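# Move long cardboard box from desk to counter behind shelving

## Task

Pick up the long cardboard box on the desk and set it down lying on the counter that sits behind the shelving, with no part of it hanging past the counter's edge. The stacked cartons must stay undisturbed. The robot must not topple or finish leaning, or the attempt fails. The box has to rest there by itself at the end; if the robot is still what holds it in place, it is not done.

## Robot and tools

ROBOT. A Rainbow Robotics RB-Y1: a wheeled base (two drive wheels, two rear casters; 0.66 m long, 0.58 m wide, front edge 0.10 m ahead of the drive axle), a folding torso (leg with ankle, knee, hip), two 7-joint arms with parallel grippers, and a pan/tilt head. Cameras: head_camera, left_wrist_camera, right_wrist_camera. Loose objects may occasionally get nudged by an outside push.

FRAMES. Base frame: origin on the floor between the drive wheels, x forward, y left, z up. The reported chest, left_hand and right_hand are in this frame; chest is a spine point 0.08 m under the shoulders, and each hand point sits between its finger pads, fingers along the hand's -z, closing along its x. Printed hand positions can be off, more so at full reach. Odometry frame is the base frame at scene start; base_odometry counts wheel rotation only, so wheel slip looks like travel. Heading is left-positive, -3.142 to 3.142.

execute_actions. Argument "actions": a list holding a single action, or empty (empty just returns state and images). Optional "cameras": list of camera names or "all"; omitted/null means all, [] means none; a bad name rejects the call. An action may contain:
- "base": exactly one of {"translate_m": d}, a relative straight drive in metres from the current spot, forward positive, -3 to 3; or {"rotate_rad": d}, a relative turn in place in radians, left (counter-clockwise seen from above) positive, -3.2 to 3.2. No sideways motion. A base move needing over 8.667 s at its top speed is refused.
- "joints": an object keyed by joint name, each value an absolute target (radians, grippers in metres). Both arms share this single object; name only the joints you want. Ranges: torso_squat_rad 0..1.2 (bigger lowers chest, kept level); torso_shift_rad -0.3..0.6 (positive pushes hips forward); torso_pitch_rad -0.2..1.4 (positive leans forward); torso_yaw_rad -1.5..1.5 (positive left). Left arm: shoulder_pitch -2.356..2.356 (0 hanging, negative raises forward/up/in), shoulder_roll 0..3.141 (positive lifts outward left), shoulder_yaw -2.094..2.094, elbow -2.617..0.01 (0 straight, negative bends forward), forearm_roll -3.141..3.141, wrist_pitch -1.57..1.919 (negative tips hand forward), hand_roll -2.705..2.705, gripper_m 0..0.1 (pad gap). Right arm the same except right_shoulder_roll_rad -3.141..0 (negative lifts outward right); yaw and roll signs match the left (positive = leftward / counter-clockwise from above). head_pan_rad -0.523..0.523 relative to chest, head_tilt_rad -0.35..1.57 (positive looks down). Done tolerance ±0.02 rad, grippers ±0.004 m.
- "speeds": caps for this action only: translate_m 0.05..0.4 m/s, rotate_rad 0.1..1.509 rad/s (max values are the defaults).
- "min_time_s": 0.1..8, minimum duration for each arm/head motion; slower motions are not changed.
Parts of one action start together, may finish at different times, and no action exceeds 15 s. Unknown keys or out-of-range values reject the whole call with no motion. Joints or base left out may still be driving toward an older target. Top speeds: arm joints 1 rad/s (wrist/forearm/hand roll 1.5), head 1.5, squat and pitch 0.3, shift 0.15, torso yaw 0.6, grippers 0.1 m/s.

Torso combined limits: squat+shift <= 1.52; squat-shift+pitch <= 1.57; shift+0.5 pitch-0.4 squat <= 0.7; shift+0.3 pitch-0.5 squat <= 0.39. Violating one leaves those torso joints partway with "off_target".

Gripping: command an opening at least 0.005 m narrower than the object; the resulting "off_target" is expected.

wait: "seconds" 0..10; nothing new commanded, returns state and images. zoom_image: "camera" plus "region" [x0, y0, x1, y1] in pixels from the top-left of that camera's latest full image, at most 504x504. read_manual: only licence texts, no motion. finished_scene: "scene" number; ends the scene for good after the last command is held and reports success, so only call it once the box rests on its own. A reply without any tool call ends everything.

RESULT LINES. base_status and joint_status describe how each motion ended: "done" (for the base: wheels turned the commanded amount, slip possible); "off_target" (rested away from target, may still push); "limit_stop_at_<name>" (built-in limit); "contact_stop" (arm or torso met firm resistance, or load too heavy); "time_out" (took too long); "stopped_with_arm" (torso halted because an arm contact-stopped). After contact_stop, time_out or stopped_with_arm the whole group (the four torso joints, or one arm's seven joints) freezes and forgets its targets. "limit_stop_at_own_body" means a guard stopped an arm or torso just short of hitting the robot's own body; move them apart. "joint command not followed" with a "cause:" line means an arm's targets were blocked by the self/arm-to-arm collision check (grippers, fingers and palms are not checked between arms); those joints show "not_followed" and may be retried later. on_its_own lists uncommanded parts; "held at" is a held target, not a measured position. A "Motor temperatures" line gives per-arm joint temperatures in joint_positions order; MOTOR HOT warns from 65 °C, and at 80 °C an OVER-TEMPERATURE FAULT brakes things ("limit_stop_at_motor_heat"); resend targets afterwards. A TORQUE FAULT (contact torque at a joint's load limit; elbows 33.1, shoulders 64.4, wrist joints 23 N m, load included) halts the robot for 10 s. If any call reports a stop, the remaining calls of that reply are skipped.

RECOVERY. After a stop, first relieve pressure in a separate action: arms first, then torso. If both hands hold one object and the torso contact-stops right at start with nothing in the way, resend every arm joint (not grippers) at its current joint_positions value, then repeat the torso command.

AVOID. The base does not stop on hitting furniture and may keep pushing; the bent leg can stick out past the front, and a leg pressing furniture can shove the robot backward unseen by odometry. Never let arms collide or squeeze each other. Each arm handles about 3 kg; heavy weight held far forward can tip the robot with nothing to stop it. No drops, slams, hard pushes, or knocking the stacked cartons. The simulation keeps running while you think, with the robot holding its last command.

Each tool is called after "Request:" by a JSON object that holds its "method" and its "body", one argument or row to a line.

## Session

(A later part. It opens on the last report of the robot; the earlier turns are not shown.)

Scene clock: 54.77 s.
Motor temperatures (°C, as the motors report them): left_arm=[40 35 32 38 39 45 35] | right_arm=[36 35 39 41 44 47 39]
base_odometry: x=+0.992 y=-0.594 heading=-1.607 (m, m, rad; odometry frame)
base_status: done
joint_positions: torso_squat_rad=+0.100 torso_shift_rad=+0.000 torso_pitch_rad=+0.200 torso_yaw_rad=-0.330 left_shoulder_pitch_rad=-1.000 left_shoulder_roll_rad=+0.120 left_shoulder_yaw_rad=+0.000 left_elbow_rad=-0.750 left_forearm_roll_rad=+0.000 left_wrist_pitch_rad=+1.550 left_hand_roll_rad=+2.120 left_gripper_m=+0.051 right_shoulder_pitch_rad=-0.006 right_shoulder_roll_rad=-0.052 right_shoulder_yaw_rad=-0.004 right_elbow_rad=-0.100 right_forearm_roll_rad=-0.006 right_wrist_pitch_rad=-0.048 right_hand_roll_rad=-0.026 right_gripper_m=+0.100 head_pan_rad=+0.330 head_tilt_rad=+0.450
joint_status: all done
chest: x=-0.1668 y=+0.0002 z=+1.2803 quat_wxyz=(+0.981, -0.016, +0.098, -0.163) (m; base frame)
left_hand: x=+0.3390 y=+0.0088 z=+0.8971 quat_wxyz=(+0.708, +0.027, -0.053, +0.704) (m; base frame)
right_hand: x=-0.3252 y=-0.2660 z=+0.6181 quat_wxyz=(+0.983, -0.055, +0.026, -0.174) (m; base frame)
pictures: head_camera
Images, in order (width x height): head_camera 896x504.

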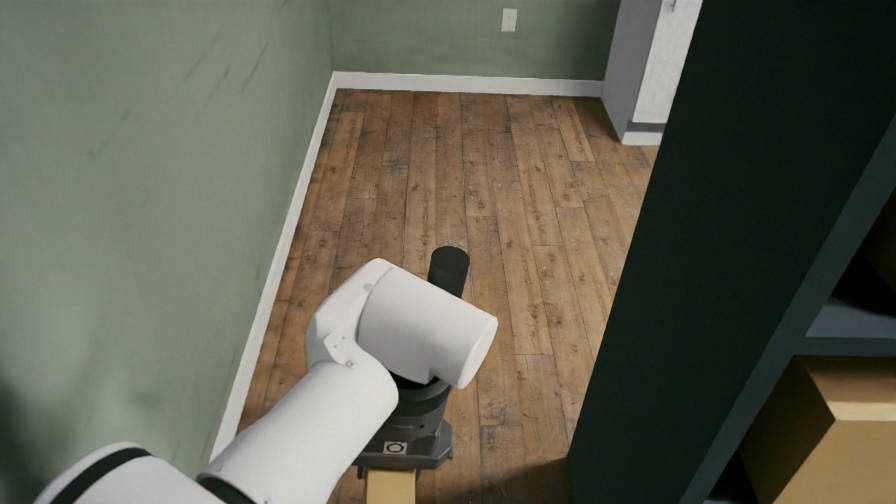

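Request:
{"method": "execute_actions", "body": {
  "actions": [
    {"base":{"rotate_rad":0.22}}
  ],
  "cameras": []
}}

Request:
{"method": "execute_actions", "body": {
  "actions": [
    {"base":{"translate_m":0.9}}
  ],
  "cameras": ["head_camera"]
}}

Request:
{"method": "execute_actions", "body": {
  "actions": [
    {"base":{"rotate_rad":-0.18},"joints":{"head_tilt_rad":0.3}}
  ],
  "cameras": ["head_camera","right_wrist_camera"]
}}

Scene clock: 56.63 s.
Motor temperatures (°C, as the motors report them): left_arm=[40 35 32 38 39 45 35] | right_arm=[36 35 39 41 44 47 39]
base_odometry: x=+0.992 y=-0.594 heading=-1.388 (m, m, rad; odometry frame)
base_status: done
joint_positions: torso_squat_rad=+0.100 torso_shift_rad=+0.000 torso_pitch_rad=+0.200 torso_yaw_rad=-0.330 left_shoulder_pitch_rad=-1.000 left_shoulder_roll_rad=+0.120 left_shoulder_yaw_rad=+0.000 left_elbow_rad=-0.750 left_forearm_roll_rad=+0.000 left_wrist_pitch_rad=+1.550 left_hand_roll_rad=+2.120 left_gripper_m=+0.051 right_shoulder_pitch_rad=-0.006 right_shoulder_roll_rad=-0.052 right_shoulder_yaw_rad=-0.004 right_elbow_rad=-0.100 right_forearm_roll_rad=-0.006 right_wrist_pitch_rad=-0.048 right_hand_roll_rad=-0.026 right_gripper_m=+0.100 head_pan_rad=+0.330 head_tilt_rad=+0.450
joint_status: not commanded
chest: x=-0.1668 y=+0.0001 z=+1.2803 quat_wxyz=(+0.981, -0.016, +0.098, -0.163) (m; base frame)
left_hand: x=+0.3390 y=+0.0088 z=+0.8971 quat_wxyz=(+0.708, +0.027, -0.053, +0.704) (m; base frame)
right_hand: x=-0.3252 y=-0.2660 z=+0.6181 quat_wxyz=(+0.983, -0.055, +0.026, -0.174) (m; base frame)
pictures: none
No camera images: the call's "cameras" was empty. Leave "cameras" out to get every camera's image.

Scene clock: 61.03 s.
Motor temperatures (°C, as the motors report them): left_arm=[40 35 32 38 39 45 35] | right_arm=[36 35 39 41 44 47 39]
base_odometry: x=+1.156 y=-1.478 heading=-1.386 (m, m, rad; odometry frame)
base_status: done
joint_positions: torso_squat_rad=+0.100 torso_shift_rad=+0.000 torso_pitch_rad=+0.200 torso_yaw_rad=-0.330 left_shoulder_pitch_rad=-1.000 left_shoulder_roll_rad=+0.120 left_shoulder_yaw_rad=+0.000 left_elbow_rad=-0.750 left_forearm_roll_rad=+0.000 left_wrist_pitch_rad=+1.550 left_hand_roll_rad=+2.120 left_gripper_m=+0.051 right_shoulder_pitch_rad=-0.006 right_shoulder_roll_rad=-0.052 right_shoulder_yaw_rad=-0.004 right_elbow_rad=-0.100 right_forearm_roll_rad=-0.006 right_wrist_pitch_rad=-0.048 right_hand_roll_rad=-0.026 right_gripper_m=+0.100 head_pan_rad=+0.330 head_tilt_rad=+0.450
joint_status: not commanded
chest: x=-0.1668 y=+0.0002 z=+1.2803 quat_wxyz=(+0.981, -0.016, +0.098, -0.163) (m; base frame)
left_hand: x=+0.3390 y=+0.0088 z=+0.8971 quat_wxyz=(+0.708, +0.027, -0.053, +0.704) (m; base frame)
right_hand: x=-0.3251 y=-0.2661 z=+0.6181 quat_wxyz=(+0.983, -0.055, +0.026, -0.174) (m; base frame)
pictures: head_camera
Images, in order (width x height): head_camera 896x504.

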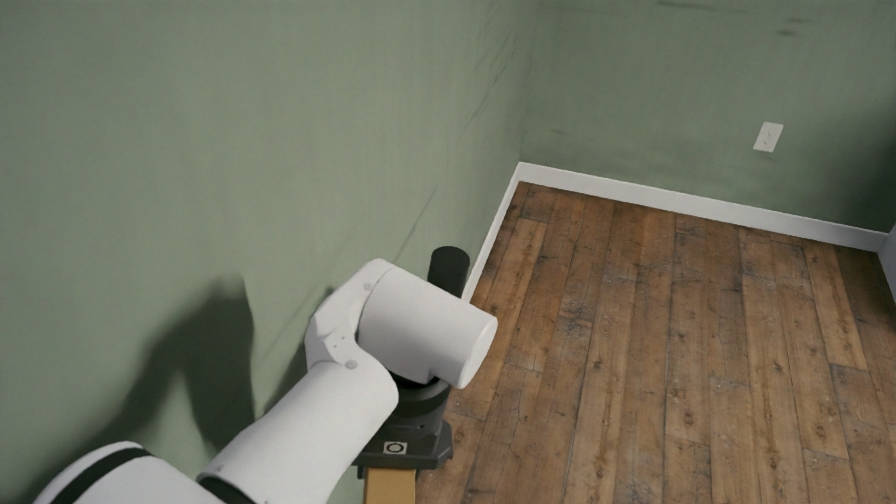

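Scene clock: 62.93 s.
Motor temperatures (°C, as the motors report them): left_arm=[40 35 32 38 39 45 35] | right_arm=[36 35 39 41 44 47 39]
base_odometry: x=+1.156 y=-1.478 heading=-1.565 (m, m, rad; odometry frame)
base_status: done
joint_positions: torso_squat_rad=+0.100 torso_shift_rad=+0.000 torso_pitch_rad=+0.200 torso_yaw_rad=-0.330 left_shoulder_pitch_rad=-1.000 left_shoulder_roll_rad=+0.120 left_shoulder_yaw_rad=+0.000 left_elbow_rad=-0.750 left_forearm_roll_rad=+0.000 left_wrist_pitch_rad=+1.550 left_hand_roll_rad=+2.120 left_gripper_m=+0.051 right_shoulder_pitch_rad=-0.006 right_shoulder_roll_rad=-0.052 right_shoulder_yaw_rad=-0.004 right_elbow_rad=-0.100 right_forearm_roll_rad=-0.006 right_wrist_pitch_rad=-0.048 right_hand_roll_rad=-0.026 right_gripper_m=+0.100 head_pan_rad=+0.330 head_tilt_rad=+0.300
joint_status: all done
chest: x=-0.1668 y=+0.0002 z=+1.2803 quat_wxyz=(+0.981, -0.016, +0.098, -0.163) (m; base frame)
left_hand: x=+0.3390 y=+0.0088 z=+0.8971 quat_wxyz=(+0.708, +0.027, -0.053, +0.704) (m; base frame)
right_hand: x=-0.3251 y=-0.2661 z=+0.6181 quat_wxyz=(+0.983, -0.055, +0.026, -0.174) (m; base frame)
pictures: head_camera, right_wrist_camera
Images, in order (width x height): head_camera 896x504, right_wrist_camera 644x364.

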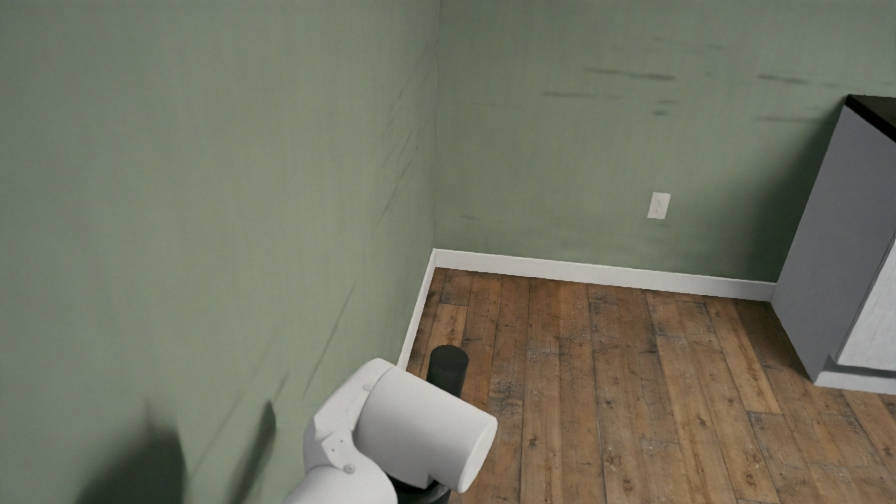

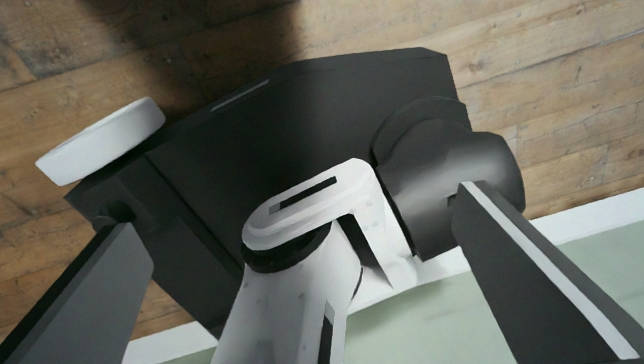

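Request:
{"method": "execute_actions", "body": {
  "actions": [
    {"base":{"rotate_rad":-0.3},"speeds":{"rotate_rad":0.5}}
  ],
  "cameras": []
}}

Request:
{"method": "execute_actions", "body": {
  "actions": [
    {"base":{"translate_m":0.75},"joints":{"head_pan_rad":-0.2,"head_tilt_rad":0.35}}
  ],
  "cameras": ["head_camera"]
}}

Scene clock: 65.07 s.
Motor temperatures (°C, as the motors report them): left_arm=[40 35 32 38 39 45 35] | right_arm=[36 35 39 41 44 47 39]
base_odometry: x=+1.156 y=-1.478 heading=-1.864 (m, m, rad; odometry frame)
base_status: done
joint_positions: torso_squat_rad=+0.100 torso_shift_rad=+0.000 torso_pitch_rad=+0.200 torso_yaw_rad=-0.330 left_shoulder_pitch_rad=-1.000 left_shoulder_roll_rad=+0.120 left_shoulder_yaw_rad=+0.000 left_elbow_rad=-0.750 left_forearm_roll_rad=+0.000 left_wrist_pitch_rad=+1.550 left_hand_roll_rad=+2.120 left_gripper_m=+0.051 right_shoulder_pitch_rad=-0.006 right_shoulder_roll_rad=-0.052 right_shoulder_yaw_rad=-0.004 right_elbow_rad=-0.100 right_forearm_roll_rad=-0.006 right_wrist_pitch_rad=-0.048 right_hand_roll_rad=-0.026 right_gripper_m=+0.100 head_pan_rad=+0.330 head_tilt_rad=+0.300
joint_status: not commanded
chest: x=-0.1668 y=+0.0002 z=+1.2803 quat_wxyz=(+0.981, -0.016, +0.098, -0.163) (m; base frame)
left_hand: x=+0.3390 y=+0.0088 z=+0.8971 quat_wxyz=(+0.708, +0.027, -0.053, +0.704) (m; base frame)
right_hand: x=-0.3251 y=-0.2661 z=+0.6181 quat_wxyz=(+0.983, -0.055, +0.026, -0.174) (m; base frame)
pictures: none
No camera images: the call's "cameras" was empty. Leave "cameras" out to get every camera's image.

Scene clock: 68.50 s.
Motor temperatures (°C, as the motors report them): left_arm=[40 35 32 38 39 45 35] | right_arm=[36 35 39 41 44 47 39]
base_odometry: x=+0.938 y=-2.196 heading=-1.865 (m, m, rad; odometry frame)
base_status: done
joint_positions: torso_squat_rad=+0.100 torso_shift_rad=+0.000 torso_pitch_rad=+0.200 torso_yaw_rad=-0.330 left_shoulder_pitch_rad=-1.000 left_shoulder_roll_rad=+0.120 left_shoulder_yaw_rad=+0.000 left_elbow_rad=-0.750 left_forearm_roll_rad=+0.000 left_wrist_pitch_rad=+1.550 left_hand_roll_rad=+2.120 left_gripper_m=+0.051 right_shoulder_pitch_rad=-0.006 right_shoulder_roll_rad=-0.052 right_shoulder_yaw_rad=-0.004 right_elbow_rad=-0.100 right_forearm_roll_rad=-0.006 right_wrist_pitch_rad=-0.048 right_hand_roll_rad=-0.026 right_gripper_m=+0.100 head_pan_rad=-0.200 head_tilt_rad=+0.350
joint_status: all done
chest: x=-0.1668 y=+0.0002 z=+1.2803 quat_wxyz=(+0.981, -0.016, +0.098, -0.163) (m; base frame)
left_hand: x=+0.3390 y=+0.0088 z=+0.8971 quat_wxyz=(+0.708, +0.027, -0.053, +0.704) (m; base frame)
right_hand: x=-0.3252 y=-0.2661 z=+0.6181 quat_wxyz=(+0.983, -0.055, +0.026, -0.174) (m; base frame)
pictures: head_camera
Images, in order (width x height): head_camera 896x504.

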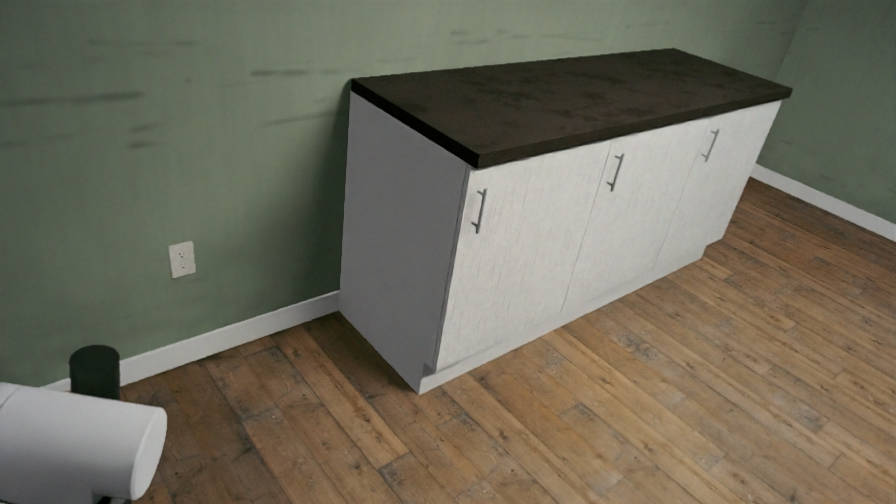

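Request:
{"method": "execute_actions", "body": {
  "actions": [
    {"base":{"translate_m":0.32},"joints":{"torso_yaw_rad":0,"left_hand_roll_rad":1.8,"torso_pitch_rad":0.0,"left_shoulder_pitch_rad":-1.1,"left_elbow_rad":-0.7,"left_wrist_pitch_rad":1.75,"left_forearm_roll_rad":0.0,"head_pan_rad":-0.4},"min_time_s":1.5}
  ],
  "cameras": []
}}

Request:
{"method": "execute_actions", "body": {
  "actions": [
    {"base":{"rotate_rad":-1.41},"joints":{"head_pan_rad":0.4},"speeds":{"rotate_rad":0.7}}
  ],
  "cameras": ["head_camera","left_wrist_camera"]
}}

Scene clock: 70.83 s.
Motor temperatures (°C, as the motors report them): left_arm=[40 35 32 38 39 45 35] | right_arm=[36 35 39 41 44 47 39]
base_odometry: x=+0.846 y=-2.502 heading=-1.865 (m, m, rad; odometry frame)
base_status: done
joint_positions: torso_squat_rad=+0.100 torso_shift_rad=+0.000 torso_pitch_rad=+0.000 torso_yaw_rad=+0.000 left_shoulder_pitch_rad=-1.100 left_shoulder_roll_rad=+0.120 left_shoulder_yaw_rad=+0.000 left_elbow_rad=-0.700 left_forearm_roll_rad=+0.000 left_wrist_pitch_rad=+1.750 left_hand_roll_rad=+1.800 left_gripper_m=+0.051 right_shoulder_pitch_rad=-0.006 right_shoulder_roll_rad=-0.052 right_shoulder_yaw_rad=-0.004 right_elbow_rad=-0.100 right_forearm_roll_rad=-0.006 right_wrist_pitch_rad=-0.048 right_hand_roll_rad=-0.026 right_gripper_m=+0.100 head_pan_rad=-0.400 head_tilt_rad=+0.350
joint_status: all done
chest: x=-0.2282 y=+0.0002 z=+1.2864 quat_wxyz=(+1.000, +0.000, +0.000, +0.000) (m; base frame)
left_hand: x=+0.2856 y=+0.1909 z=+1.0444 quat_wxyz=(+0.695, +0.068, -0.098, +0.709) (m; base frame)
right_hand: x=-0.1643 y=-0.2594 z=+0.6060 quat_wxyz=(+0.997, -0.025, -0.077, -0.015) (m; base frame)
pictures: none
No camera images: the call's "cameras" was empty. Leave "cameras" out to get every camera's image.

Scene clock: 77.47 s.
Motor temperatures (°C, as the motors report them): left_arm=[40 35 32 38 39 45 35] | right_arm=[36 35 39 41 44 47 39]
base_odometry: x=+0.845 y=-2.503 heading=+3.012 (m, m, rad; odometry frame)
base_status: rotate_rad time_out (by the wheels' count: -1.406 of -1.410)
joint_positions: torso_squat_rad=+0.100 torso_shift_rad=+0.000 torso_pitch_rad=+0.000 torso_yaw_rad=+0.000 left_shoulder_pitch_rad=-1.100 left_shoulder_roll_rad=+0.120 left_shoulder_yaw_rad=+0.000 left_elbow_rad=-0.700 left_forearm_roll_rad=+0.000 left_wrist_pitch_rad=+1.750 left_hand_roll_rad=+1.800 left_gripper_m=+0.051 right_shoulder_pitch_rad=-0.006 right_shoulder_roll_rad=-0.052 right_shoulder_yaw_rad=-0.004 right_elbow_rad=-0.100 right_forearm_roll_rad=-0.006 right_wrist_pitch_rad=-0.048 right_hand_roll_rad=-0.026 right_gripper_m=+0.100 head_pan_rad=+0.400 head_tilt_rad=+0.350
joint_status: all done
chest: x=-0.2283 y=+0.0002 z=+1.2864 quat_wxyz=(+1.000, +0.000, +0.000, +0.000) (m; base frame)
left_hand: x=+0.2856 y=+0.1908 z=+1.0444 quat_wxyz=(+0.695, +0.068, -0.098, +0.709) (m; base frame)
right_hand: x=-0.1644 y=-0.2593 z=+0.6060 quat_wxyz=(+0.997, -0.025, -0.077, -0.015) (m; base frame)
pictures: head_camera, left_wrist_camera
Images, in order (width x height): head_camera 896x504, left_wrist_camera 644x364.

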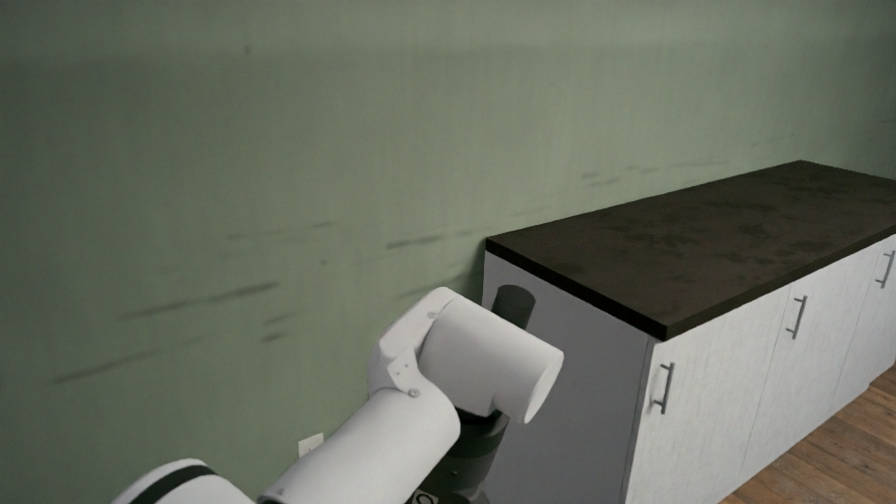

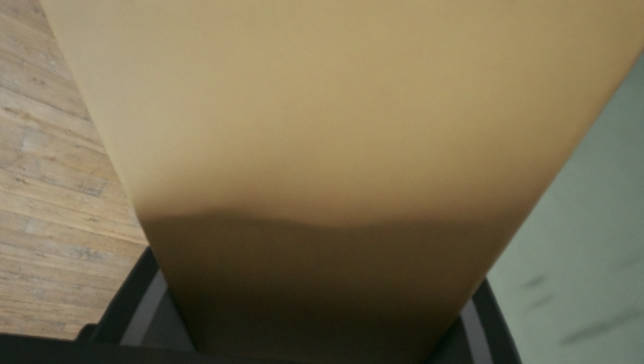

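Request:
{"method": "execute_actions", "body": {
  "actions": [
    {"base":{"translate_m":0.2},"speeds":{"translate_m":0.2}}
  ],
  "cameras": []
}}

Request:
{"method": "execute_actions", "body": {
  "actions": [
    {"base":{"rotate_rad":-0.65},"speeds":{"rotate_rad":0.5}}
  ]
}}

Scene clock: 79.60 s.
Motor temperatures (°C, as the motors report them): left_arm=[40 35 32 38 39 45 35] | right_arm=[36 35 39 41 44 47 39]
base_odometry: x=+0.647 y=-2.477 heading=+3.012 (m, m, rad; odometry frame)
base_status: done
joint_positions: torso_squat_rad=+0.100 torso_shift_rad=+0.000 torso_pitch_rad=+0.000 torso_yaw_rad=+0.000 left_shoulder_pitch_rad=-1.100 left_shoulder_roll_rad=+0.120 left_shoulder_yaw_rad=+0.000 left_elbow_rad=-0.700 left_forearm_roll_rad=+0.000 left_wrist_pitch_rad=+1.750 left_hand_roll_rad=+1.800 left_gripper_m=+0.051 right_shoulder_pitch_rad=-0.006 right_shoulder_roll_rad=-0.052 right_shoulder_yaw_rad=-0.004 right_elbow_rad=-0.100 right_forearm_roll_rad=-0.006 right_wrist_pitch_rad=-0.048 right_hand_roll_rad=-0.026 right_gripper_m=+0.100 head_pan_rad=+0.400 head_tilt_rad=+0.350
joint_status: not commanded
chest: x=-0.2283 y=+0.0002 z=+1.2864 quat_wxyz=(+1.000, +0.000, +0.000, +0.000) (m; base frame)
left_hand: x=+0.2856 y=+0.1908 z=+1.0445 quat_wxyz=(+0.695, +0.068, -0.098, +0.709) (m; base frame)
right_hand: x=-0.1645 y=-0.2593 z=+0.6060 quat_wxyz=(+0.997, -0.025, -0.077, -0.015) (m; base frame)
pictures: none
No camera images: the call's "cameras" was empty. Leave "cameras" out to get every camera's image.

Scene clock: 82.23 s.
Motor temperatures (°C, as the motors report them): left_arm=[40 35 32 38 39 45 35] | right_arm=[36 35 39 41 44 47 39]
base_odometry: x=+0.647 y=-2.477 heading=+2.362 (m, m, rad; odometry frame)
base_status: done
joint_positions: torso_squat_rad=+0.100 torso_shift_rad=+0.000 torso_pitch_rad=+0.000 torso_yaw_rad=+0.000 left_shoulder_pitch_rad=-1.100 left_shoulder_roll_rad=+0.120 left_shoulder_yaw_rad=+0.000 left_elbow_rad=-0.700 left_forearm_roll_rad=+0.000 left_wrist_pitch_rad=+1.750 left_hand_roll_rad=+1.800 left_gripper_m=+0.051 right_shoulder_pitch_rad=-0.006 right_shoulder_roll_rad=-0.052 right_shoulder_yaw_rad=-0.004 right_elbow_rad=-0.100 right_forearm_roll_rad=-0.006 right_wrist_pitch_rad=-0.048 right_hand_roll_rad=-0.026 right_gripper_m=+0.100 head_pan_rad=+0.400 head_tilt_rad=+0.350
joint_status: not commanded
chest: x=-0.2283 y=+0.0002 z=+1.2864 quat_wxyz=(+1.000, +0.000, +0.000, +0.000) (m; base frame)
left_hand: x=+0.2856 y=+0.1908 z=+1.0445 quat_wxyz=(+0.695, +0.068, -0.098, +0.709) (m; base frame)
right_hand: x=-0.1645 y=-0.2593 z=+0.6060 quat_wxyz=(+0.997, -0.025, -0.077, -0.015) (m; base frame)
pictures: head_camera, left_wrist_camera, right_wrist_camera
Images, in order (width x height): head_camera 896x504, left_wrist_camera 644x364, right_wrist_camera 644x364.

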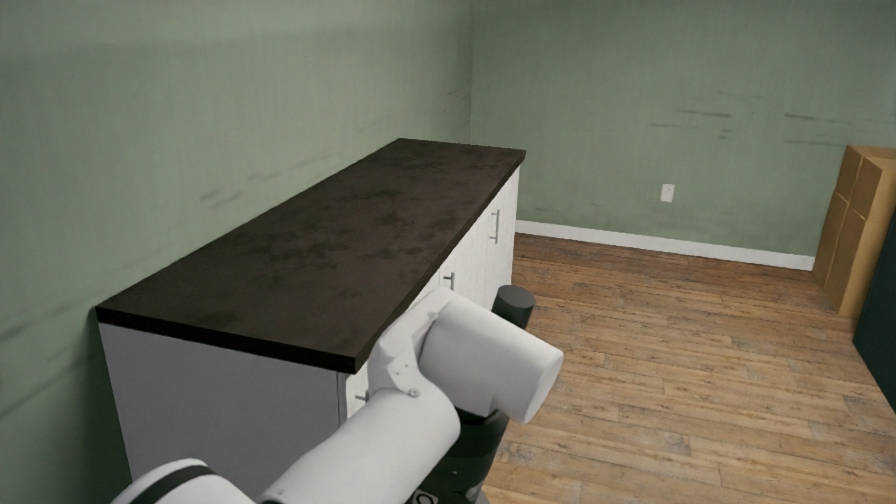

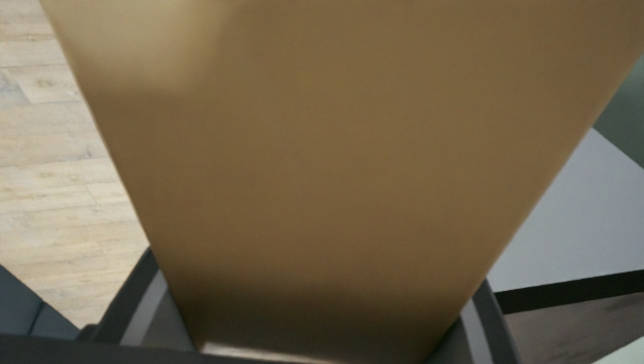

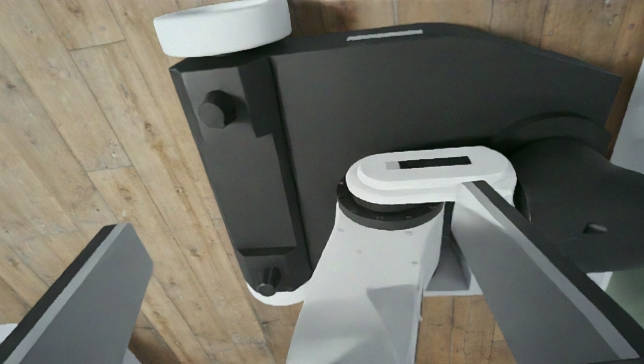

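Request:
{"method": "execute_actions", "body": {
  "actions": [
    {"base":{"translate_m":1.55}}
  ],
  "cameras": ["head_camera"]
}}

Request:
{"method": "execute_actions", "body": {
  "actions": [
    {"base":{"rotate_rad":1.71},"joints":{"left_hand_roll_rad":0.23,"left_forearm_roll_rad":0.23,"left_wrist_pitch_rad":1.7,"head_pan_rad":0,"head_tilt_rad":0.6},"speeds":{"rotate_rad":0.6},"min_time_s":3.5}
  ]
}}

Scene clock: 88.00 s.
Motor temperatures (°C, as the motors report them): left_arm=[40 35 32 38 39 45 35] | right_arm=[36 35 39 41 44 47 39]
base_odometry: x=-0.455 y=-1.387 heading=+2.362 (m, m, rad; odometry frame)
base_status: done
joint_positions: torso_squat_rad=+0.100 torso_shift_rad=+0.000 torso_pitch_rad=+0.000 torso_yaw_rad=+0.000 left_shoulder_pitch_rad=-1.100 left_shoulder_roll_rad=+0.120 left_shoulder_yaw_rad=+0.000 left_elbow_rad=-0.700 left_forearm_roll_rad=+0.000 left_wrist_pitch_rad=+1.750 left_hand_roll_rad=+1.800 left_gripper_m=+0.051 right_shoulder_pitch_rad=-0.006 right_shoulder_roll_rad=-0.052 right_shoulder_yaw_rad=-0.004 right_elbow_rad=-0.100 right_forearm_roll_rad=-0.006 right_wrist_pitch_rad=-0.048 right_hand_roll_rad=-0.026 right_gripper_m=+0.100 head_pan_rad=+0.400 head_tilt_rad=+0.350
joint_status: not commanded
chest: x=-0.2283 y=+0.0002 z=+1.2864 quat_wxyz=(+1.000, +0.000, +0.000, +0.000) (m; base frame)
left_hand: x=+0.2856 y=+0.1908 z=+1.0445 quat_wxyz=(+0.695, +0.068, -0.098, +0.709) (m; base frame)
right_hand: x=-0.1645 y=-0.2593 z=+0.6060 quat_wxyz=(+0.997, -0.025, -0.077, -0.015) (m; base frame)
pictures: head_camera
Images, in order (width x height): head_camera 896x504.

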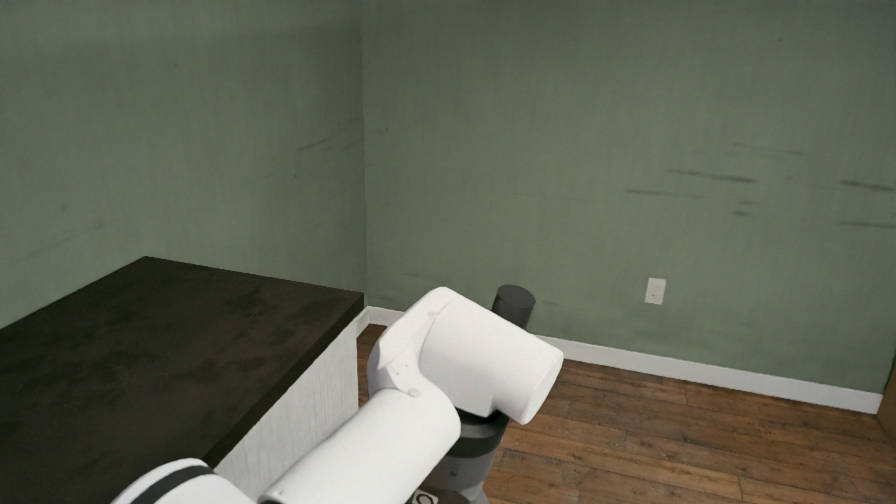

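Scene clock: 92.40 s.
Motor temperatures (°C, as the motors report them): left_arm=[40 35 32 38 39 45 35] | right_arm=[36 35 39 41 44 47 39]
base_odometry: x=-0.455 y=-1.387 heading=-2.212 (m, m, rad; odometry frame)
base_status: done
joint_positions: torso_squat_rad=+0.100 torso_shift_rad=+0.000 torso_pitch_rad=+0.000 torso_yaw_rad=+0.000 left_shoulder_pitch_rad=-1.100 left_shoulder_roll_rad=+0.120 left_shoulder_yaw_rad=+0.000 left_elbow_rad=-0.700 left_forearm_roll_rad=+0.230 left_wrist_pitch_rad=+1.700 left_hand_roll_rad=+0.230 left_gripper_m=+0.051 right_shoulder_pitch_rad=-0.006 right_shoulder_roll_rad=-0.052 right_shoulder_yaw_rad=-0.004 right_elbow_rad=-0.100 right_forearm_roll_rad=-0.006 right_wrist_pitch_rad=-0.048 right_hand_roll_rad=-0.026 right_gripper_m=+0.100 head_pan_rad=+0.000 head_tilt_rad=+0.600
joint_status: all done
chest: x=-0.2283 y=+0.0002 z=+1.2864 quat_wxyz=(+1.000, +0.000, +0.000, +0.000) (m; base frame)
left_hand: x=+0.2850 y=+0.1377 z=+1.0381 quat_wxyz=(+1.000, +0.002, -0.018, -0.009) (m; base frame)
right_hand: x=-0.1645 y=-0.2593 z=+0.6060 quat_wxyz=(+0.997, -0.025, -0.077, -0.015) (m; base frame)
pictures: head_camera, left_wrist_camera, right_wrist_camera
Images, in order (width x height): head_camera 896x504, left_wrist_camera 644x364, right_wrist_camera 644x364.

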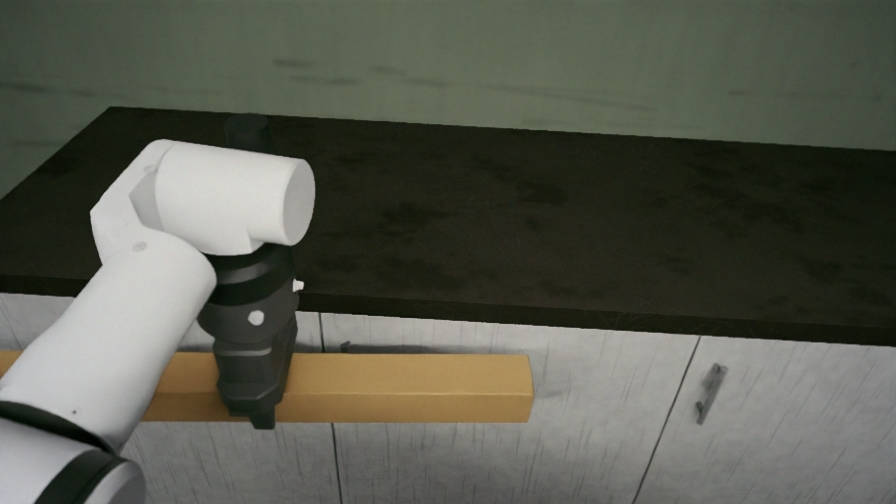

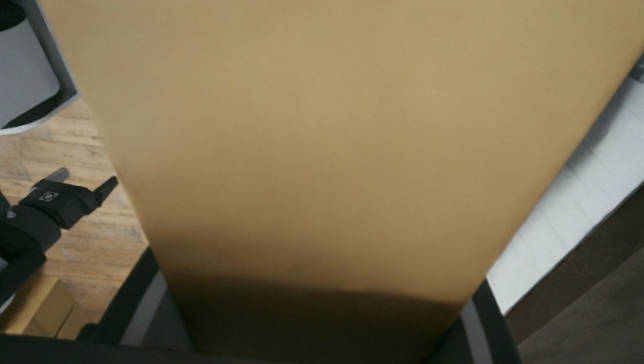

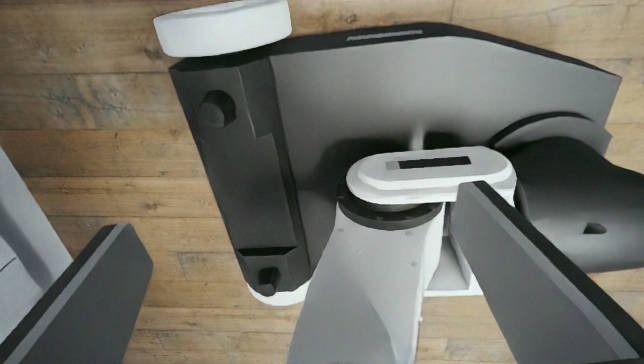

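Request:
{"method": "execute_actions", "body": {
  "actions": [
    {"base":{"rotate_rad":-0.07}}
  ],
  "cameras": []
}}

Request:
{"method": "execute_actions", "body": {
  "actions": [
    {"base":{"translate_m":0.42},"joints":{"head_tilt_rad":0.8,"head_pan_rad":0.3},"speeds":{"translate_m":0.25}}
  ]
}}

Scene clock: 94.10 s.
Motor temperatures (°C, as the motors report them): left_arm=[40 35 32 38 39 45 35] | right_arm=[36 35 39 41 44 47 39]
base_odometry: x=-0.455 y=-1.388 heading=-2.281 (m, m, rad; odometry frame)
base_status: done
joint_positions: torso_squat_rad=+0.100 torso_shift_rad=+0.000 torso_pitch_rad=+0.000 torso_yaw_rad=+0.000 left_shoulder_pitch_rad=-1.100 left_shoulder_roll_rad=+0.120 left_shoulder_yaw_rad=+0.000 left_elbow_rad=-0.700 left_forearm_roll_rad=+0.230 left_wrist_pitch_rad=+1.700 left_hand_roll_rad=+0.230 left_gripper_m=+0.051 right_shoulder_pitch_rad=-0.006 right_shoulder_roll_rad=-0.052 right_shoulder_yaw_rad=-0.004 right_elbow_rad=-0.100 right_forearm_roll_rad=-0.006 right_wrist_pitch_rad=-0.048 right_hand_roll_rad=-0.026 right_gripper_m=+0.100 head_pan_rad=+0.000 head_tilt_rad=+0.600
joint_status: not commanded
chest: x=-0.2283 y=+0.0002 z=+1.2864 quat_wxyz=(+1.000, +0.000, +0.000, +0.000) (m; base frame)
left_hand: x=+0.2850 y=+0.1377 z=+1.0381 quat_wxyz=(+1.000, +0.002, -0.018, -0.009) (m; base frame)
right_hand: x=-0.1645 y=-0.2593 z=+0.6060 quat_wxyz=(+0.997, -0.025, -0.077, -0.015) (m; base frame)
pictures: none
No camera images: the call's "cameras" was empty. Leave "cameras" out to get every camera's image.

Scene clock: 96.87 s.
Motor temperatures (°C, as the motors report them): left_arm=[40 35 32 38 39 45 35] | right_arm=[36 35 39 41 44 47 39]
base_odometry: x=-0.729 y=-1.706 heading=-2.280 (m, m, rad; odometry frame)
base_status: done
joint_positions: torso_squat_rad=+0.100 torso_shift_rad=+0.000 torso_pitch_rad=+0.000 torso_yaw_rad=+0.000 left_shoulder_pitch_rad=-1.100 left_shoulder_roll_rad=+0.120 left_shoulder_yaw_rad=+0.000 left_elbow_rad=-0.700 left_forearm_roll_rad=+0.230 left_wrist_pitch_rad=+1.700 left_hand_roll_rad=+0.230 left_gripper_m=+0.051 right_shoulder_pitch_rad=-0.006 right_shoulder_roll_rad=-0.052 right_shoulder_yaw_rad=-0.004 right_elbow_rad=-0.100 right_forearm_roll_rad=-0.006 right_wrist_pitch_rad=-0.048 right_hand_roll_rad=-0.026 right_gripper_m=+0.100 head_pan_rad=+0.300 head_tilt_rad=+0.800
joint_status: all done
chest: x=-0.2283 y=+0.0002 z=+1.2864 quat_wxyz=(+1.000, +0.000, +0.000, +0.000) (m; base frame)
left_hand: x=+0.2850 y=+0.1377 z=+1.0381 quat_wxyz=(+1.000, +0.002, -0.018, -0.009) (m; base frame)
right_hand: x=-0.1645 y=-0.2593 z=+0.6060 quat_wxyz=(+0.997, -0.025, -0.077, -0.015) (m; base frame)
pictures: head_camera, left_wrist_camera, right_wrist_camera
Images, in order (width x height): head_camera 896x504, left_wrist_camera 644x364, right_wrist_camera 644x364.

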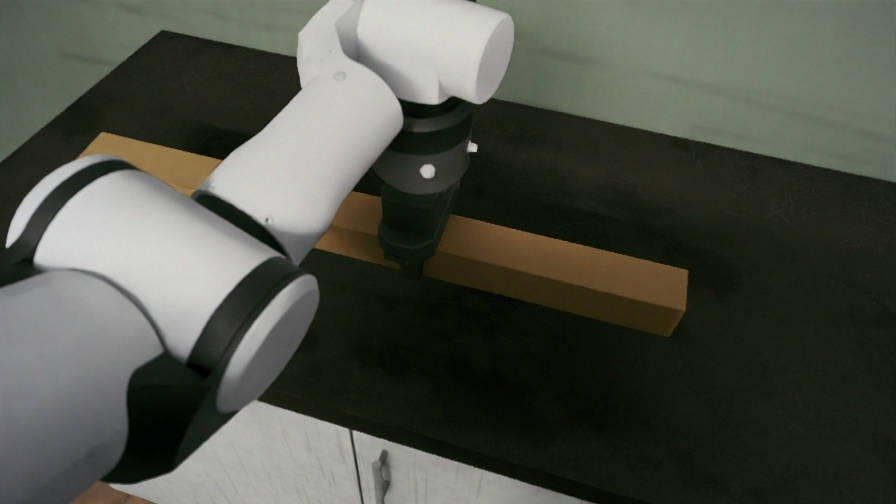

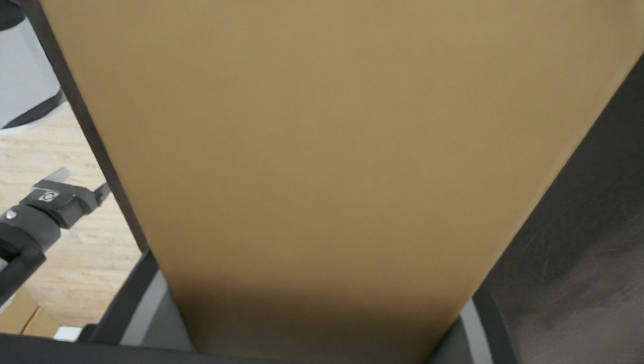

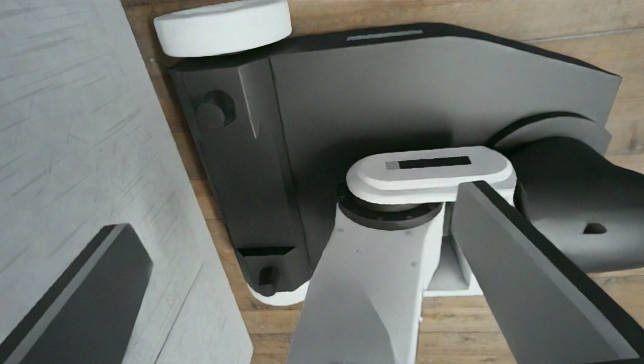

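Request:
{"method": "execute_actions", "body": {
  "actions": [
    {"joints":{"torso_pitch_rad":0.15,"left_wrist_pitch_rad":1.56},"min_time_s":1.3}
  ]
}}

Scene clock: 98.53 s.
Motor temperatures (°C, as the motors report them): left_arm=[40 35 32 38 39 45 35] | right_arm=[36 35 39 41 44 47 39]
base_odometry: x=-0.729 y=-1.706 heading=-2.280 (m, m, rad; odometry frame)
base_status: not commanded
joint_positions: torso_squat_rad=+0.100 torso_shift_rad=+0.000 torso_pitch_rad=+0.150 torso_yaw_rad=+0.000 left_shoulder_pitch_rad=-1.100 left_shoulder_roll_rad=+0.120 left_shoulder_yaw_rad=+0.000 left_elbow_rad=-0.700 left_forearm_roll_rad=+0.230 left_wrist_pitch_rad=+1.560 left_hand_roll_rad=+0.230 left_gripper_m=+0.051 right_shoulder_pitch_rad=-0.006 right_shoulder_roll_rad=-0.052 right_shoulder_yaw_rad=-0.004 right_elbow_rad=-0.100 right_forearm_roll_rad=-0.006 right_wrist_pitch_rad=-0.048 right_hand_roll_rad=-0.026 right_gripper_m=+0.100 head_pan_rad=+0.300 head_tilt_rad=+0.800
joint_status: all done
chest: x=-0.1820 y=+0.0002 z=+1.2830 quat_wxyz=(+0.997, +0.000, +0.075, +0.000) (m; base frame)
left_hand: x=+0.3196 y=+0.1298 z=+0.9594 quat_wxyz=(+1.000, -0.016, -0.011, -0.008) (m; base frame)
right_hand: x=-0.2206 y=-0.2593 z=+0.6006 quat_wxyz=(+1.000, -0.026, -0.002, -0.014) (m; base frame)
pictures: head_camera, left_wrist_camera, right_wrist_camera
Images, in order (width x height): head_camera 896x504, left_wrist_camera 644x364, right_wrist_camera 644x364.

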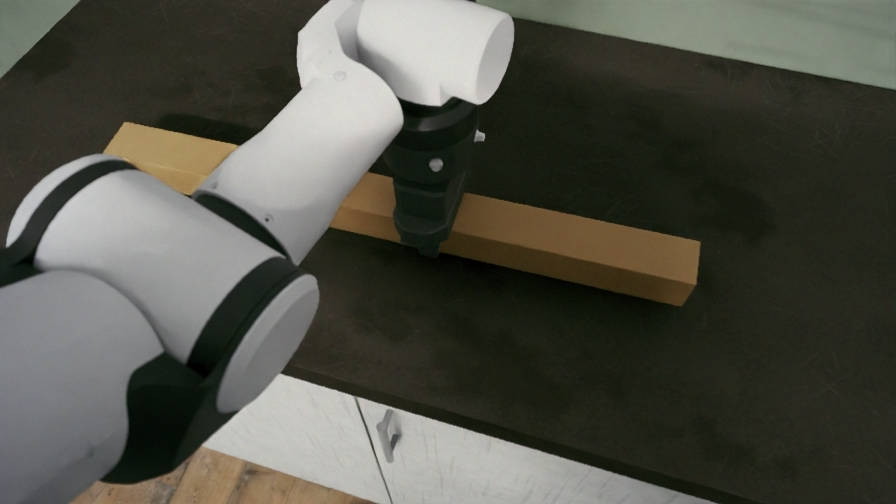

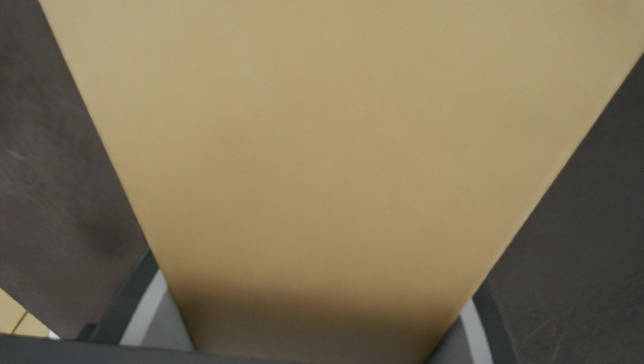

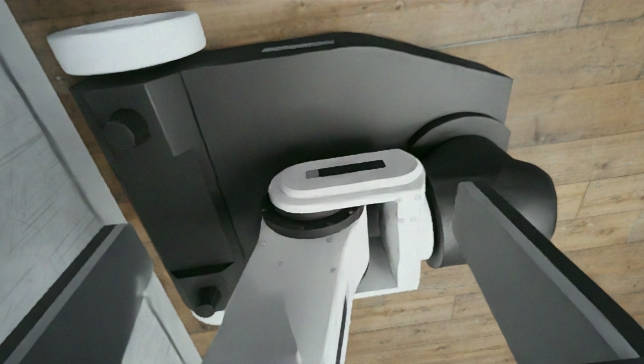

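Request:
{"method": "execute_actions", "body": {
  "actions": [
    {"joints":{"torso_pitch_rad":0.19,"left_wrist_pitch_rad":1.53},"min_time_s":1}
  ]
}}

Scene clock: 99.87 s.
Motor temperatures (°C, as the motors report them): left_arm=[40 35 32 38 39 45 35] | right_arm=[36 35 39 41 44 47 39]
base_odometry: x=-0.729 y=-1.706 heading=-2.280 (m, m, rad; odometry frame)
base_status: not commanded
joint_positions: torso_squat_rad=+0.100 torso_shift_rad=-0.001 torso_pitch_rad=+0.188 torso_yaw_rad=+0.000 left_shoulder_pitch_rad=-1.106 left_shoulder_roll_rad=+0.121 left_shoulder_yaw_rad=+0.000 left_elbow_rad=-0.703 left_forearm_roll_rad=+0.230 left_wrist_pitch_rad=+1.531 left_hand_roll_rad=+0.230 left_gripper_m=+0.050 right_shoulder_pitch_rad=-0.006 right_shoulder_roll_rad=-0.052 right_shoulder_yaw_rad=-0.004 right_elbow_rad=-0.100 right_forearm_roll_rad=-0.006 right_wrist_pitch_rad=-0.048 right_hand_roll_rad=-0.026 right_gripper_m=+0.100 head_pan_rad=+0.300 head_tilt_rad=+0.800
joint_status: all done
chest: x=-0.1712 y=+0.0001 z=+1.2810 quat_wxyz=(+0.996, +0.000, +0.094, +0.000) (m; base frame)
left_hand: x=+0.3272 y=+0.1276 z=+0.9420 quat_wxyz=(+1.000, -0.019, -0.010, -0.009) (m; base frame)
right_hand: x=-0.2354 y=-0.2592 z=+0.6005 quat_wxyz=(+0.999, -0.026, +0.017, -0.013) (m; base frame)
pictures: head_camera, left_wrist_camera, right_wrist_camera
Images, in order (width x height): head_camera 896x504, left_wrist_camera 644x364, right_wrist_camera 644x364.

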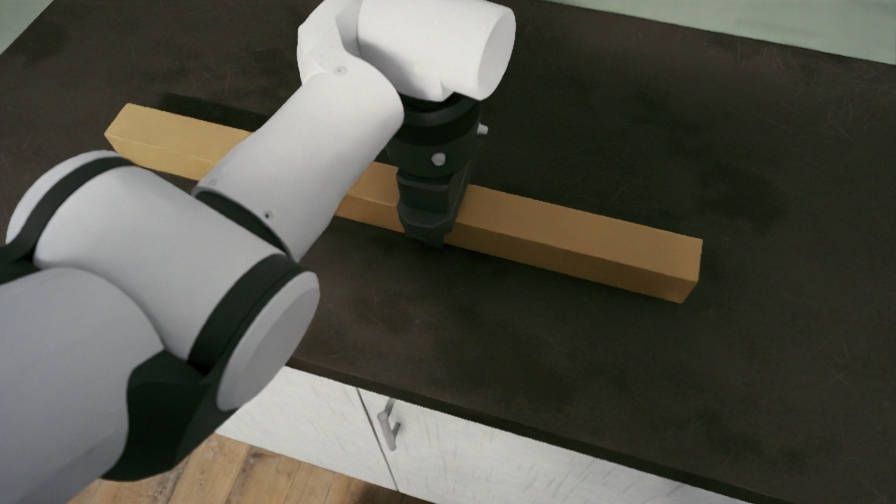

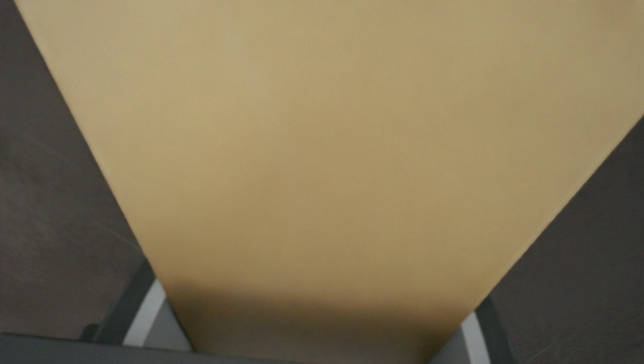

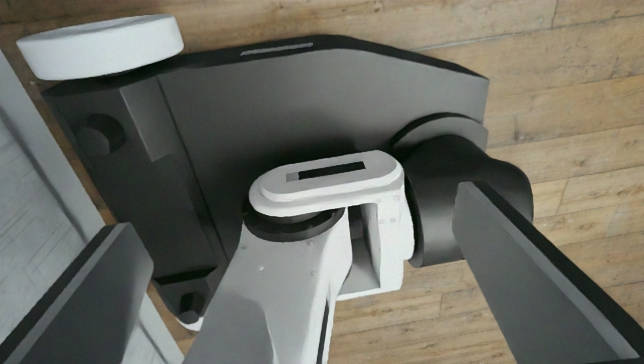

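Touching down (arm deflecting). Release.

Request:
{"method": "execute_actions", "body": {
  "actions": [
    {"joints":{"left_gripper_m":0.1}}
  ],
  "cameras": []
}}

Request:
{"method": "execute_actions", "body": {
  "actions": [
    {"joints":{"torso_pitch_rad":0.03}}
  ],
  "cameras": ["head_camera","left_wrist_camera"]
}}

Scene clock: 101.23 s.
Motor temperatures (°C, as the motors report them): left_arm=[40 35 32 38 39 45 35] | right_arm=[36 35 39 41 44 47 39]
base_odometry: x=-0.729 y=-1.706 heading=-2.280 (m, m, rad; odometry frame)
base_status: not commanded
joint_positions: torso_squat_rad=+0.100 torso_shift_rad=-0.001 torso_pitch_rad=+0.188 torso_yaw_rad=+0.000 left_shoulder_pitch_rad=-1.108 left_shoulder_roll_rad=+0.121 left_shoulder_yaw_rad=+0.000 left_elbow_rad=-0.704 left_forearm_roll_rad=+0.230 left_wrist_pitch_rad=+1.530 left_hand_roll_rad=+0.230 left_gripper_m=+0.099 right_shoulder_pitch_rad=-0.006 right_shoulder_roll_rad=-0.052 right_shoulder_yaw_rad=-0.004 right_elbow_rad=-0.100 right_forearm_roll_rad=-0.006 right_wrist_pitch_rad=-0.048 right_hand_roll_rad=-0.026 right_gripper_m=+0.100 head_pan_rad=+0.300 head_tilt_rad=+0.800
joint_status: all done
chest: x=-0.1709 y=+0.0000 z=+1.2810 quat_wxyz=(+0.996, +0.000, +0.094, +0.000) (m; base frame)
left_hand: x=+0.3286 y=+0.1272 z=+0.9431 quat_wxyz=(+1.000, -0.019, -0.012, -0.009) (m; base frame)
right_hand: x=-0.2354 y=-0.2593 z=+0.6005 quat_wxyz=(+0.999, -0.026, +0.017, -0.013) (m; base frame)
pictures: none
No camera images: the call's "cameras" was empty. Leave "cameras" out to get every camera's image.

Scene clock: 102.60 s.
Motor temperatures (°C, as the motors report them): left_arm=[40 35 32 38 39 45 35] | right_arm=[36 35 39 41 44 47 39]
base_odometry: x=-0.729 y=-1.706 heading=-2.280 (m, m, rad; odometry frame)
base_status: not commanded
joint_positions: torso_squat_rad=+0.100 torso_shift_rad=+0.000 torso_pitch_rad=+0.030 torso_yaw_rad=+0.000 left_shoulder_pitch_rad=-1.101 left_shoulder_roll_rad=+0.121 left_shoulder_yaw_rad=+0.000 left_elbow_rad=-0.700 left_forearm_roll_rad=+0.230 left_wrist_pitch_rad=+1.530 left_hand_roll_rad=+0.230 left_gripper_m=+0.100 right_shoulder_pitch_rad=-0.006 right_shoulder_roll_rad=-0.052 right_shoulder_yaw_rad=-0.004 right_elbow_rad=-0.100 right_forearm_roll_rad=-0.006 right_wrist_pitch_rad=-0.048 right_hand_roll_rad=-0.026 right_gripper_m=+0.100 head_pan_rad=+0.300 head_tilt_rad=+0.800
joint_status: all done
chest: x=-0.2190 y=+0.0001 z=+1.2863 quat_wxyz=(+1.000, +0.000, +0.015, +0.000) (m; base frame)
left_hand: x=+0.3246 y=+0.1283 z=+1.0266 quat_wxyz=(+0.996, -0.019, -0.086, -0.009) (m; base frame)
right_hand: x=-0.1756 y=-0.2593 z=+0.6042 quat_wxyz=(+0.998, -0.025, -0.062, -0.015) (m; base frame)
pictures: head_camera, left_wrist_camera
Images, in order (width x height): head_camera 896x504, left_wrist_camera 644x364.

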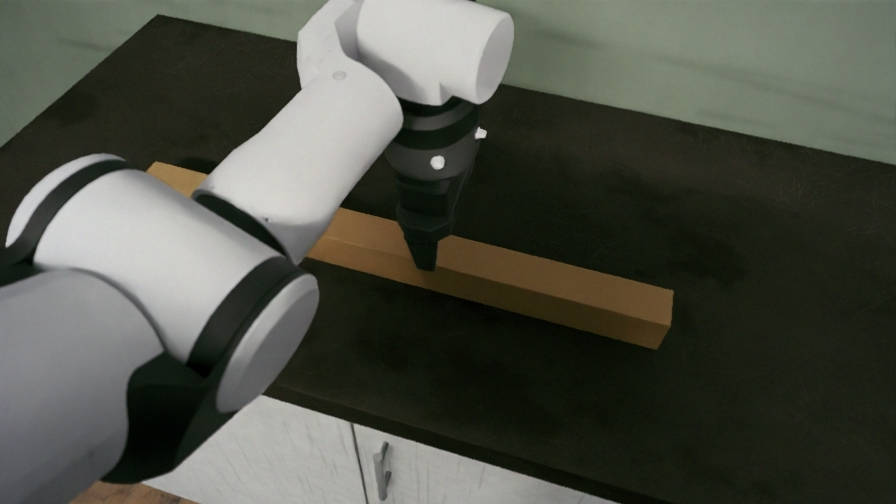

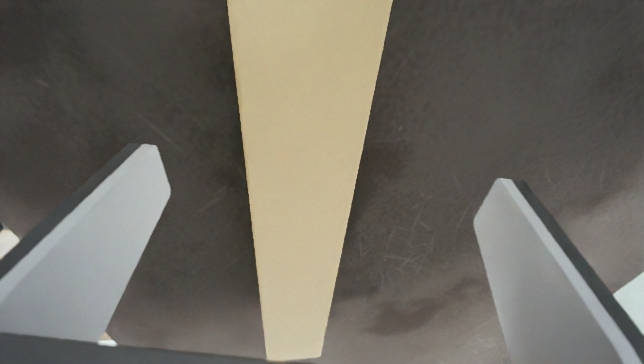

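Request:
{"method": "finished_scene", "body": {
  "scene": 2
}}

The scene is finished: the task was done.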